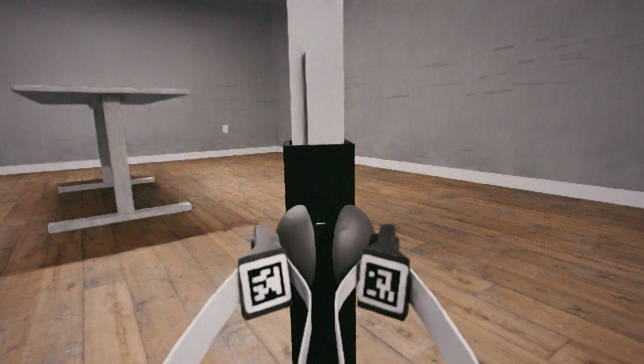

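Scene clock: 368.73 s.
r1.base_odometry: x=+2.464 y=-0.203 heading=+2.144 (m, m, rad; r1's odometry frame)
r1.turned_by_wheels: +0.000 (rad since the last result)
r1.turned_by_imu: +0.000 (rad since the last result)
r1.base_tilt: forward=+2.2 right=-3.2 (deg)
r1.lidar_m: 3.58 3.48 3.16 2.09 1.94 1.97 2.50 3.65 2.43 0.61 2.81 0.91
r1.head_depth_mm: 3453 2564 2025 1737 - - - / 3428 2572 2074 - 1426 1272 1121 / 3344 2601 1314 - 1458 1275 1124 / 3090 620 661 1673 1373 1269 1129 / 2971 2609 1916 1726 1459 1280 1135 / 2751 2634 2086 1730 1410 1281 1137 / 2569 2682 2112 1733 1419 1284 1144
r1.base_status: not commanded
r1.joint_positions: lift_m=+0.755 arm_m=+0.233 wrist_yaw_rad=+0.089 wrist_pitch_rad=-0.110 wrist_roll_rad=-0.008 gripper_m=-0.021 head_pan_rad=-1.563 head_tilt_rad=-0.840
r1.joint_status: all done
r1.on_its_own: wrist_pitch_rad is at rest, and its effort (+42) is outside its rest range (-20 to +32)
r1.motor_effort: left_wheel=+1(1) right_wheel=-2(2) lift_m=+38(39) arm_m=-6(6) wrist_yaw_rad=-4(4) wrist_pitch_rad=+42(44) wrist_roll_rad=+4(4) gripper_m=-19(20) head_pan_rad=-4(4) head_tilt_rad=-6(6) (%)
r1.hand_pose: x=+0.0010 y=-0.6287 z=+0.8418 quat_wxyz=(+0.710, +0.071, -0.701, -0.007) (m; r1's base frame)
r1.wrist_depth_mm: - - 108 109 109 - - / - - 113 114 115 - - / - - 120 119 120 - - / - 133 123 124 126 - - / 104 92 94 97 98 101 - / - 80 81 81 81 84 83 / - - - 169 - - -
r2.base_odometry: x=+0.264 y=-0.965 heading=+0.260 (m, m, rad; r2's odometry frame)
r2.turned_by_wheels: +0.000 (rad since the last result)
r2.turned_by_imu: +0.000 (rad since the last result)
r2.base_tilt: forward=+1.8 right=+0.1 (deg)
r2.lidar_m: 2.02 1.90 1.93 2.47 3.31 3.38 3.08 0.93 0.91 0.68 2.62 2.96
r2.head_depth_mm: 3156 737 2003 1691 1405 1250 1107 / 3421 2663 1966 1706 1448 1246 1119 / 3760 769 1897 1666 1509 1233 1116 / 3785 2547 1925 1679 1445 1256 1117 / 3889 2729 2123 1730 1460 1262 1121 / 3858 2779 2112 1738 1467 1271 1121 / 3756 2811 2161 1744 1474 1267 1121
r2.base_status: not commanded
r2.joint_positions: lift_m=+0.380 arm_m=+0.247 wrist_yaw_rad=+0.003 wrist_pitch_rad=+0.013 wrist_roll_rad=-0.004 gripper_m=-0.074 head_pan_rad=-1.563 head_tilt_rad=-0.840
r2.joint_status: not commanded
r2.on_its_own: gripper_m is held at -0.076, not at your -0.085, by its stall guard, which is still easing
r2.motor_effort: left_wheel=-2(2) right_wheel=+0(0) lift_m=+35(36) arm_m=-9(9) wrist_yaw_rad=-4(3) wrist_pitch_rad=+4(4) wrist_roll_rad=+1(2) gripper_m=-46(48) head_pan_rad=-2(3) head_tilt_rad=-6(6) (%)
r2.hand_pose: x=-0.0206 y=-0.6481 z=+0.4974 quat_wxyz=(+0.709, -0.003, -0.705, +0.005) (m; r2's base frame)
r2.wrist_depth_mm: - - - 190 - - - / - - - 195 - - - / - - - 198 - - - / - - - 197 - - - / - - - 199 - - - / - - - 210 - - - / 915 895 875 216 874 862 853
pictures: r1_head_camera (sideways: a quarter turn clockwise sets it upright), r2_wrist_camera
Images, in order (width x height): r1_head_camera 896x504, r2_wrist_camera 644x364.

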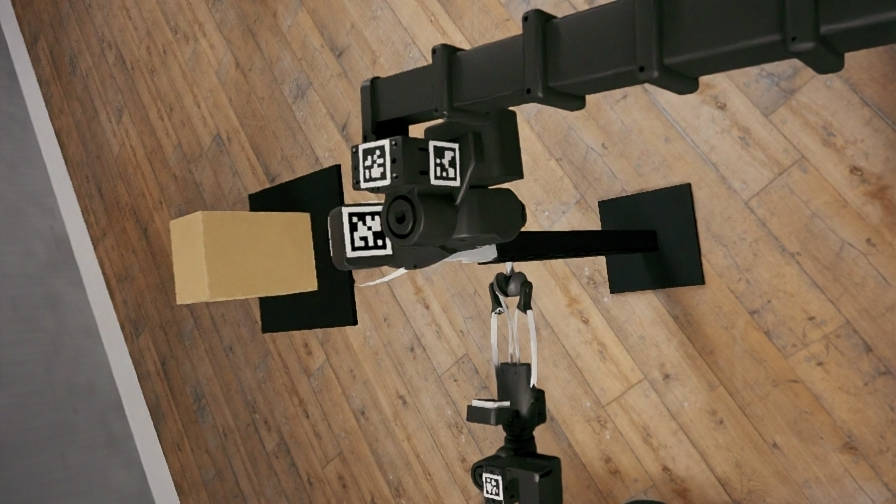

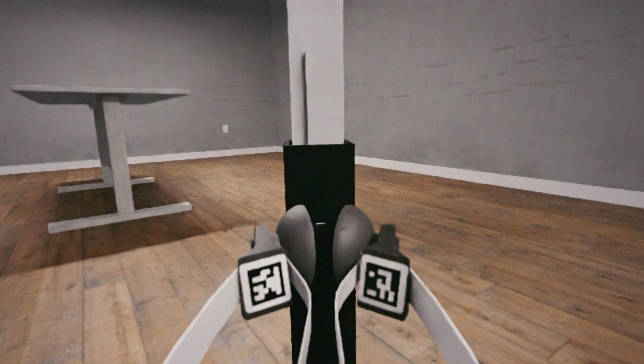

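Region (450, 240, 590, 340) of r1_head_camera's 896x504 image, scaled by 3.600, with more detail than that image has; it fills the top 360 rows of this view, and the rest is white.

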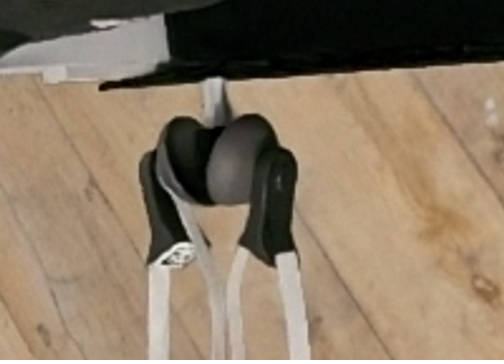

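Request:
execute_actions(
  actions=[
    {"r1": {"joints": {"lift_m": 0.742}}, "r2": {"joints": {"gripper_m": 0.055, "arm_m": 0.2605}}},
  ],
  cameras=["r2_wrist_camera"],
)

Request:
execute_actions(
  actions=[
    {"r1": {"joints": {"lift_m": 0.739}}},
  ],
  cameras=["r2_wrist_camera"],
)

Scene clock: 379.90 s.
r1.base_odometry: x=+2.464 y=-0.203 heading=+2.144 (m, m, rad; r1's odometry frame)
r1.turned_by_wheels: +0.000 (rad since the last result)
r1.turned_by_imu: +0.003 (rad since the last result)
r1.base_tilt: forward=+2.2 right=-3.2 (deg)
r1.lidar_m: 3.57 3.48 3.17 2.08 1.95 1.97 2.48 3.66 2.43 0.61 2.81 0.91
r1.head_depth_mm: 3472 2564 2051 1719 1481 - - / 3497 2568 2067 - 1419 1240 1124 / 3272 2626 1927 - 1443 1267 1128 / 3106 620 655 1651 1366 1274 1127 / 2922 2645 1902 1722 1407 1281 1133 / 2741 2656 2104 1728 1415 1277 1137 / 2572 2672 2105 1734 1388 1287 1143
r1.base_status: not commanded
r1.joint_positions: lift_m=+0.742 arm_m=+0.233 wrist_yaw_rad=+0.089 wrist_pitch_rad=-0.072 wrist_roll_rad=-0.008 gripper_m=-0.021 head_pan_rad=-1.563 head_tilt_rad=-0.840
r1.joint_status: all done
r1.motor_effort: left_wheel=+1(1) right_wheel=-3(3) lift_m=+28(36) arm_m=-6(6) wrist_yaw_rad=-3(4) wrist_pitch_rad=+31(43) wrist_roll_rad=+4(4) gripper_m=-19(20) head_pan_rad=-4(4) head_tilt_rad=-6(6) (%)
r1.hand_pose: x=+0.0012 y=-0.6305 z=+0.8382 quat_wxyz=(+0.710, +0.057, -0.702, +0.006) (m; r1's base frame)
r1.wrist_depth_mm: - - 110 110 111 - - / - - 115 115 116 - - / - - 120 120 121 - - / - 128 123 123 126 - - / 93 85 87 89 91 94 111 / - - 79 155 80 - - / - - - 165 - - -
r2.base_odometry: x=+0.264 y=-0.965 heading=+0.260 (m, m, rad; r2's odometry frame)
r2.turned_by_wheels: +0.000 (rad since the last result)
r2.turned_by_imu: +0.001 (rad since the last result)
r2.base_tilt: forward=+1.5 right=+0.1 (deg)
r2.lidar_m: 2.03 1.90 1.93 2.49 3.32 3.37 3.09 0.93 0.91 0.68 2.63 2.97
r2.head_depth_mm: 3140 761 1938 1701 1399 1249 1104 / 3405 2676 1959 1693 1439 1260 1121 / 3785 775 844 1681 1509 1234 1118 / 3812 2521 1944 1668 1449 1264 1111 / 3819 2732 2114 1733 1458 1264 1112 / 3862 2729 2118 1744 1468 1267 1119 / 3726 2758 2157 1742 1480 1277 1127
r2.base_status: not commanded
r2.joint_positions: lift_m=+0.380 arm_m=+0.260 wrist_yaw_rad=+0.002 wrist_pitch_rad=+0.006 wrist_roll_rad=-0.004 gripper_m=+0.055 head_pan_rad=-1.563 head_tilt_rad=-0.840
r2.joint_status: all done
r2.motor_effort: left_wheel=-3(3) right_wheel=+1(1) lift_m=+35(35) arm_m=+7(21) wrist_yaw_rad=-2(4) wrist_pitch_rad=+7(7) wrist_roll_rad=+1(1) gripper_m=+0(86) head_pan_rad=-2(3) head_tilt_rad=-6(6) (%)
r2.hand_pose: x=-0.0209 y=-0.6614 z=+0.4958 quat_wxyz=(+0.709, -0.001, -0.706, +0.003) (m; r2's base frame)
r2.wrist_depth_mm: - - - 177 - - - / - - - 182 - - - / - - - 185 - - - / - - - 182 - - - / - - - 186 - - - / - - - 195 - - - / 900 888 882 201 852 856 851
pictures: r2_wrist_camera
Images, in order (width x height): r2_wrist_camera 644x364.

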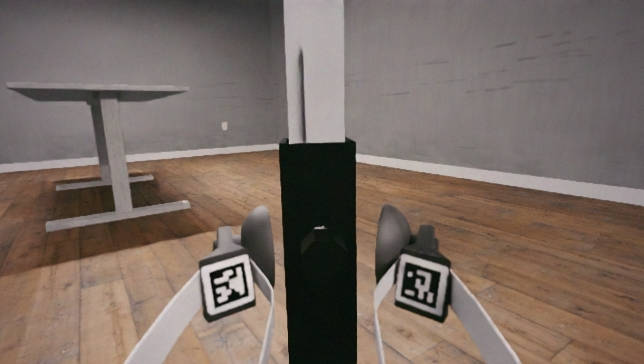

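Scene clock: 380.43 s.
r1.base_odometry: x=+2.464 y=-0.203 heading=+2.144 (m, m, rad; r1's odometry frame)
r1.turned_by_wheels: +0.000 (rad since the last result)
r1.turned_by_imu: +0.000 (rad since the last result)
r1.base_tilt: forward=+2.2 right=-3.1 (deg)
r1.lidar_m: 3.57 3.46 3.16 2.08 1.95 1.97 2.48 3.68 2.43 0.61 2.81 0.91
r1.head_depth_mm: 3485 2596 2037 1701 1456 - - / 3470 2571 2056 - 1420 1257 1129 / 3376 2612 1919 - 1439 1264 1126 / 3109 620 657 1670 1369 1279 1129 / 2954 2630 1911 1724 1408 1277 1137 / 2768 2667 2092 1731 1415 1285 1132 / 2552 2693 2099 1734 1389 1288 1141
r1.base_status: not commanded
r1.joint_positions: lift_m=+0.739 arm_m=+0.233 wrist_yaw_rad=+0.089 wrist_pitch_rad=-0.061 wrist_roll_rad=-0.008 gripper_m=-0.021 head_pan_rad=-1.563 head_tilt_rad=-0.840
r1.joint_status: all done
r1.motor_effort: left_wheel=+1(1) right_wheel=-3(3) lift_m=+27(27) arm_m=-7(6) wrist_yaw_rad=-4(4) wrist_pitch_rad=+27(30) wrist_roll_rad=+4(4) gripper_m=-19(19) head_pan_rad=-4(4) head_tilt_rad=-6(6) (%)
r1.hand_pose: x=+0.0012 y=-0.6309 z=+0.8379 quat_wxyz=(+0.710, +0.053, -0.702, +0.010) (m; r1's base frame)
r1.wrist_depth_mm: - - 111 111 112 - - / - - 116 116 117 - - / - - 121 120 122 - - / - 127 123 123 125 - - / 88 83 85 87 89 91 101 / - - - 155 80 - - / - - - 164 - - -
r2.base_odometry: x=+0.264 y=-0.965 heading=+0.260 (m, m, rad; r2's odometry frame)
r2.turned_by_wheels: +0.000 (rad since the last result)
r2.turned_by_imu: +0.000 (rad since the last result)
r2.base_tilt: forward=+1.6 right=+0.1 (deg)
r2.lidar_m: 2.02 1.90 1.93 2.49 3.31 3.39 3.10 0.93 0.91 0.68 2.63 2.96
r2.head_depth_mm: 3150 801 1943 1705 1397 1242 1097 / 3410 2680 1963 1694 1453 1256 1124 / 3685 773 846 1680 1513 1228 1116 / 3766 2523 1912 1684 1437 1261 1117 / 3867 2718 2122 1737 1453 1263 1114 / 3934 2761 2138 1742 1476 1267 1119 / 3766 2765 2159 1745 1473 1276 1126
r2.base_status: not commanded
r2.joint_positions: lift_m=+0.380 arm_m=+0.260 wrist_yaw_rad=+0.002 wrist_pitch_rad=+0.006 wrist_roll_rad=-0.004 gripper_m=+0.055 head_pan_rad=-1.563 head_tilt_rad=-0.840
r2.joint_status: not commanded
r2.motor_effort: left_wheel=-3(3) right_wheel=+1(1) lift_m=+35(35) arm_m=+7(7) wrist_yaw_rad=-3(2) wrist_pitch_rad=+7(7) wrist_roll_rad=+1(1) gripper_m=+0(1) head_pan_rad=-2(3) head_tilt_rad=-5(6) (%)
r2.hand_pose: x=-0.0209 y=-0.6614 z=+0.4958 quat_wxyz=(+0.709, -0.001, -0.706, +0.003) (m; r2's base frame)
r2.wrist_depth_mm: - - - 177 - - - / - - - 182 - - - / - - - 184 - - - / - - - 182 - - - / - - - 187 - - - / - - - 195 - - - / 915 898 876 201 863 851 850
pictures: r2_wrist_camera
Images, in order (width x height): r2_wrist_camera 644x364.

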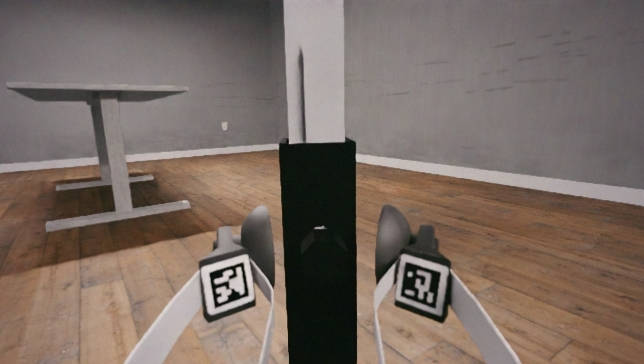

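Request:
execute_actions(
  actions=[
    {"r1": {"joints": {"lift_m": 0.7425}}},
  ],
  cameras=["r2_wrist_camera"],
)

Scene clock: 401.63 s.
r1.base_odometry: x=+2.464 y=-0.203 heading=+2.144 (m, m, rad; r1's odometry frame)
r1.turned_by_wheels: +0.000 (rad since the last result)
r1.turned_by_imu: +0.001 (rad since the last result)
r1.base_tilt: forward=+2.2 right=-3.2 (deg)
r1.lidar_m: 3.60 3.47 3.15 2.09 1.95 1.97 2.49 3.66 2.43 0.61 2.81 0.91
r1.head_depth_mm: 3454 2573 2033 1722 - - - / 3477 2568 2054 - 1424 1249 1125 / 3273 2600 1922 - 1440 1269 1126 / 3090 621 658 1665 1366 1275 1127 / 2951 2593 1900 1718 1408 1273 1129 / 2729 2630 2079 1721 1414 1284 1134 / 2586 2699 2093 1732 1392 1284 1140
r1.base_status: not commanded
r1.joint_positions: lift_m=+0.742 arm_m=+0.233 wrist_yaw_rad=+0.089 wrist_pitch_rad=-0.071 wrist_roll_rad=-0.008 gripper_m=-0.021 head_pan_rad=-1.563 head_tilt_rad=-0.840
r1.joint_status: all done
r1.motor_effort: left_wheel=+1(1) right_wheel=-3(2) lift_m=+34(34) arm_m=-6(6) wrist_yaw_rad=-4(4) wrist_pitch_rad=+30(31) wrist_roll_rad=+4(4) gripper_m=-18(19) head_pan_rad=-4(4) head_tilt_rad=-6(6) (%)
r1.hand_pose: x=+0.0012 y=-0.6305 z=+0.8386 quat_wxyz=(+0.710, +0.057, -0.702, +0.007) (m; r1's base frame)
r1.wrist_depth_mm: - - 110 110 111 - - / - - 115 115 117 - - / - - 121 120 121 - - / - 128 123 124 126 - - / 93 86 87 90 92 94 - / - - 79 155 80 - - / - - - 167 - - -
r2.base_odometry: x=+0.264 y=-0.965 heading=+0.260 (m, m, rad; r2's odometry frame)
r2.turned_by_wheels: +0.000 (rad since the last result)
r2.turned_by_imu: +0.000 (rad since the last result)
r2.base_tilt: forward=+1.6 right=+0.1 (deg)
r2.lidar_m: 2.02 1.90 1.94 2.49 3.31 3.37 3.10 0.93 0.91 0.69 2.64 2.97
r2.head_depth_mm: 3168 759 1946 1695 1403 1245 1101 / 3417 2675 1953 1702 1446 1262 1122 / 3796 772 845 1697 1510 1231 1114 / 3840 2527 1920 1679 1446 1258 1111 / 3889 2735 2115 1738 1464 1257 1110 / 3904 2738 2136 1741 1468 1267 1119 / 3717 2802 2151 1750 1470 1278 1123
r2.base_status: not commanded
r2.joint_positions: lift_m=+0.380 arm_m=+0.260 wrist_yaw_rad=+0.002 wrist_pitch_rad=+0.006 wrist_roll_rad=-0.004 gripper_m=+0.055 head_pan_rad=-1.563 head_tilt_rad=-0.840
r2.joint_status: not commanded
r2.motor_effort: left_wheel=-3(3) right_wheel=+1(1) lift_m=+35(35) arm_m=+7(7) wrist_yaw_rad=-2(2) wrist_pitch_rad=+7(7) wrist_roll_rad=+2(1) gripper_m=+0(0) head_pan_rad=-2(3) head_tilt_rad=-6(6) (%)
r2.hand_pose: x=-0.0209 y=-0.6614 z=+0.4958 quat_wxyz=(+0.709, -0.001, -0.706, +0.003) (m; r2's base frame)
r2.wrist_depth_mm: - - - 176 - - - / - - - 181 - - - / - - - 184 - - - / - - - 182 - - - / - - - 186 - - - / - - - 195 - - - / 895 890 888 201 867 856 838
pictures: r2_wrist_camera
Images, in order (width x height): r2_wrist_camera 644x364.

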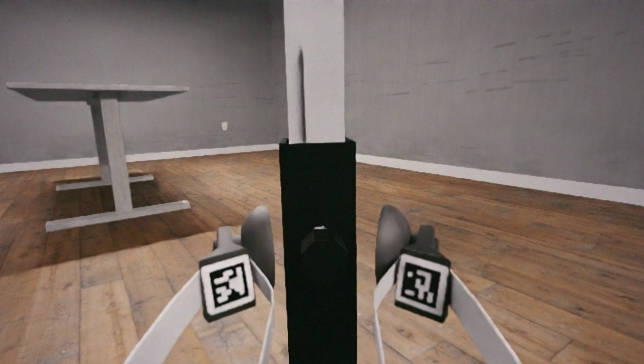

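Request:
execute_actions(
  actions=[
    {"r1": {"joints": {"lift_m": 0.7445}}, "r2": {"joints": {"gripper_m": -0.089}}},
  ],
  cameras=[],
)

Request:
execute_actions(
  actions=[
    {"r2": {"joints": {"arm_m": 0.255}}},
  ],
  cameras=["r1_head_camera", "r2_wrist_camera"],
)

Request:
zoom_image(
  camera="r1_head_camera",
  region=[450, 240, 590, 340],
)

Scene clock: 415.27 s.
r1.base_odometry: x=+2.464 y=-0.203 heading=+2.144 (m, m, rad; r1's odometry frame)
r1.turned_by_wheels: +0.000 (rad since the last result)
r1.turned_by_imu: +0.001 (rad since the last result)
r1.base_tilt: forward=+2.2 right=-3.1 (deg)
r1.lidar_m: 3.57 3.48 3.16 2.08 1.95 1.97 2.49 3.66 2.43 0.61 2.81 0.91
r1.head_depth_mm: 3453 2549 2052 1732 - - - / 3476 2584 2036 - 1423 1251 1124 / 3347 2608 1901 - 1442 1277 1125 / 3108 621 658 1648 1365 1274 1132 / 2955 2625 1901 1731 1460 1278 1135 / 2758 2624 2108 1733 1411 1284 1135 / 2556 2657 2091 1739 1392 1289 1137
r1.base_status: not commanded
r1.joint_positions: lift_m=+0.744 arm_m=+0.233 wrist_yaw_rad=+0.089 wrist_pitch_rad=-0.078 wrist_roll_rad=-0.008 gripper_m=-0.021 head_pan_rad=-1.563 head_tilt_rad=-0.840
r1.joint_status: all done
r1.motor_effort: left_wheel=+1(1) right_wheel=-3(3) lift_m=+35(32) arm_m=-7(6) wrist_yaw_rad=-4(4) wrist_pitch_rad=+32(34) wrist_roll_rad=+4(4) gripper_m=-19(19) head_pan_rad=-4(4) head_tilt_rad=-6(6) (%)
r1.hand_pose: x=+0.0011 y=-0.6302 z=+0.8388 quat_wxyz=(+0.710, +0.059, -0.702, +0.004) (m; r1's base frame)
r1.wrist_depth_mm: - - 110 110 110 - - / - - 115 115 116 - - / - - 121 120 122 - - / - 128 123 125 126 - - / 95 87 89 91 93 95 - / - - 79 156 80 - 81 / - - - 166 - - -
r2.base_odometry: x=+0.264 y=-0.965 heading=+0.260 (m, m, rad; r2's odometry frame)
r2.turned_by_wheels: +0.000 (rad since the last result)
r2.turned_by_imu: +0.001 (rad since the last result)
r2.base_tilt: forward=+1.6 right=+0.1 (deg)
r2.lidar_m: 2.02 1.89 1.93 2.48 3.31 3.37 3.09 0.92 0.91 0.68 2.63 2.97
r2.head_depth_mm: 3163 761 1955 1690 1412 1245 1102 / 3451 2680 1957 1689 1441 1257 1122 / 3736 772 845 1671 1515 1232 1118 / 3823 2514 1918 1680 1440 1257 1116 / 3850 2760 2118 1741 1459 1262 1118 / 3902 2800 2124 1752 1461 1265 1117 / 3707 2782 2173 1744 1478 1274 1124
r2.base_status: not commanded
r2.joint_positions: lift_m=+0.380 arm_m=+0.261 wrist_yaw_rad=+0.005 wrist_pitch_rad=+0.009 wrist_roll_rad=-0.004 gripper_m=-0.086 head_pan_rad=-1.563 head_tilt_rad=-0.840
r2.joint_status: all done
r2.motor_effort: left_wheel=-2(3) right_wheel=+1(1) lift_m=+35(35) arm_m=-3(7) wrist_yaw_rad=-6(6) wrist_pitch_rad=+6(7) wrist_roll_rad=+2(1) gripper_m=-59(99) head_pan_rad=-4(2) head_tilt_rad=-6(5) (%)
r2.hand_pose: x=-0.0200 y=-0.6621 z=+0.4964 quat_wxyz=(+0.709, -0.001, -0.706, +0.005) (m; r2's base frame)
r2.wrist_depth_mm: - - - 176 - - - / - - - 180 - - - / - - - 184 - - - / - - - 182 - - - / - - - 184 - - - / - - - 152 - - - / 899 894 882 200 863 858 853
pictures: none
No camera images: the call's "cameras" was empty. Leave "cameras" out to get every camera's image.

Scene clock: 415.93 s.
r1.base_odometry: x=+2.464 y=-0.203 heading=+2.144 (m, m, rad; r1's odometry frame)
r1.turned_by_wheels: +0.000 (rad since the last result)
r1.turned_by_imu: +0.000 (rad since the last result)
r1.base_tilt: forward=+2.2 right=-3.2 (deg)
r1.lidar_m: 3.60 3.47 3.17 2.08 1.95 1.97 2.49 3.66 2.43 0.61 2.81 0.91
r1.head_depth_mm: 3499 2569 2022 1737 - - - / 3472 2567 2074 - 1418 1244 1122 / 3347 2608 1914 - 1443 1270 1125 / 3142 620 657 1661 1369 1268 1129 / 2956 2632 1901 1719 1471 1275 1133 / 2745 2623 2088 1728 1429 1285 1134 / 2577 2684 2115 1736 1392 1280 1140
r1.base_status: not commanded
r1.joint_positions: lift_m=+0.744 arm_m=+0.233 wrist_yaw_rad=+0.089 wrist_pitch_rad=-0.078 wrist_roll_rad=-0.008 gripper_m=-0.021 head_pan_rad=-1.563 head_tilt_rad=-0.840
r1.joint_status: not commanded
r1.motor_effort: left_wheel=+0(1) right_wheel=-3(2) lift_m=+35(35) arm_m=-6(6) wrist_yaw_rad=-5(4) wrist_pitch_rad=+32(33) wrist_roll_rad=+4(4) gripper_m=-18(19) head_pan_rad=-5(4) head_tilt_rad=-6(6) (%)
r1.hand_pose: x=+0.0011 y=-0.6302 z=+0.8388 quat_wxyz=(+0.710, +0.059, -0.702, +0.004) (m; r1's base frame)
r1.wrist_depth_mm: - - 110 110 110 - - / - - 115 115 116 - - / - - 121 120 121 - - / - 129 123 124 126 - - / 95 87 89 91 93 95 - / - - 79 155 80 - 81 / - - - 166 - - -
r2.base_odometry: x=+0.264 y=-0.965 heading=+0.260 (m, m, rad; r2's odometry frame)
r2.turned_by_wheels: +0.000 (rad since the last result)
r2.turned_by_imu: +0.000 (rad since the last result)
r2.base_tilt: forward=+1.6 right=+0.1 (deg)
r2.lidar_m: 2.02 1.90 1.93 2.48 3.32 3.39 3.11 0.93 0.91 0.68 2.63 2.97
r2.head_depth_mm: 3150 760 1943 1694 1403 1243 1096 / 3443 2672 1949 1706 1437 1254 1124 / 3744 772 845 1660 1498 1240 1117 / 3832 2507 1917 1679 1449 1258 1112 / 3900 2753 2122 1727 1458 1262 1115 / 3839 2738 2140 1731 1475 1274 1117 / 3677 2783 2150 1760 1474 1278 1123
r2.base_status: not commanded
r2.joint_positions: lift_m=+0.380 arm_m=+0.257 wrist_yaw_rad=+0.006 wrist_pitch_rad=+0.010 wrist_roll_rad=-0.004 gripper_m=-0.082 head_pan_rad=-1.563 head_tilt_rad=-0.840
r2.joint_status: all done
r2.on_its_own: gripper_m is held at -0.084, not at your -0.089, by its stall guard, which is still easing; arm_m is at rest, and its effort (-29) is outside its rest range (-14 to +14)
r2.motor_effort: left_wheel=-1(2) right_wheel=+0(0) lift_m=+35(35) arm_m=-29(29) wrist_yaw_rad=-6(6) wrist_pitch_rad=+5(6) wrist_roll_rad=+1(1) gripper_m=-35(55) head_pan_rad=-2(3) head_tilt_rad=-6(5) (%)
r2.hand_pose: x=-0.0200 y=-0.6582 z=+0.4967 quat_wxyz=(+0.709, -0.001, -0.706, +0.005) (m; r2's base frame)
r2.wrist_depth_mm: - - - 179 - - - / - - - 185 - - - / - - - 187 - - - / - - - 185 - - - / - - - 188 - - - / - - - 196 - - - / 911 900 879 203 851 855 866
pictures: r1_head_camera (sideways: a quarter turn clockwise sets it upright), r2_wrist_camera
Images, in order (width x height): r1_head_camera 896x504, r2_wrist_camera 644x364.

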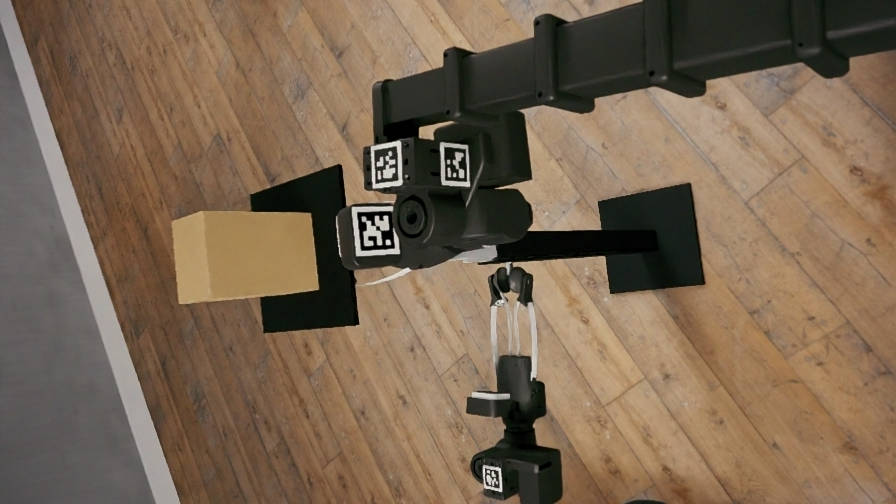

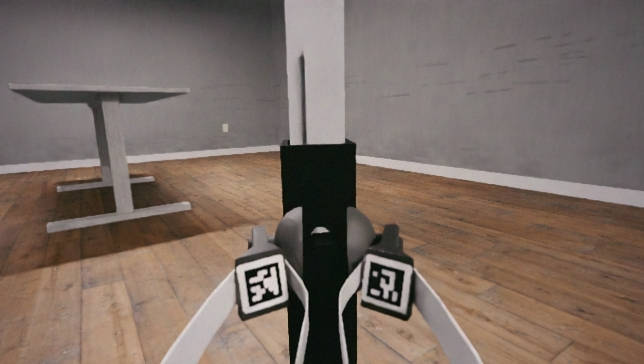

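Region (450, 240, 590, 340) of r1_head_camera's 896x504 image, scaled by 3.600, with more detail than that image has; it fills the top 360 rows of this view, and the rest is white.

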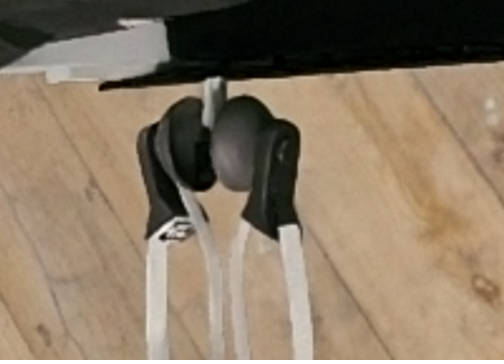

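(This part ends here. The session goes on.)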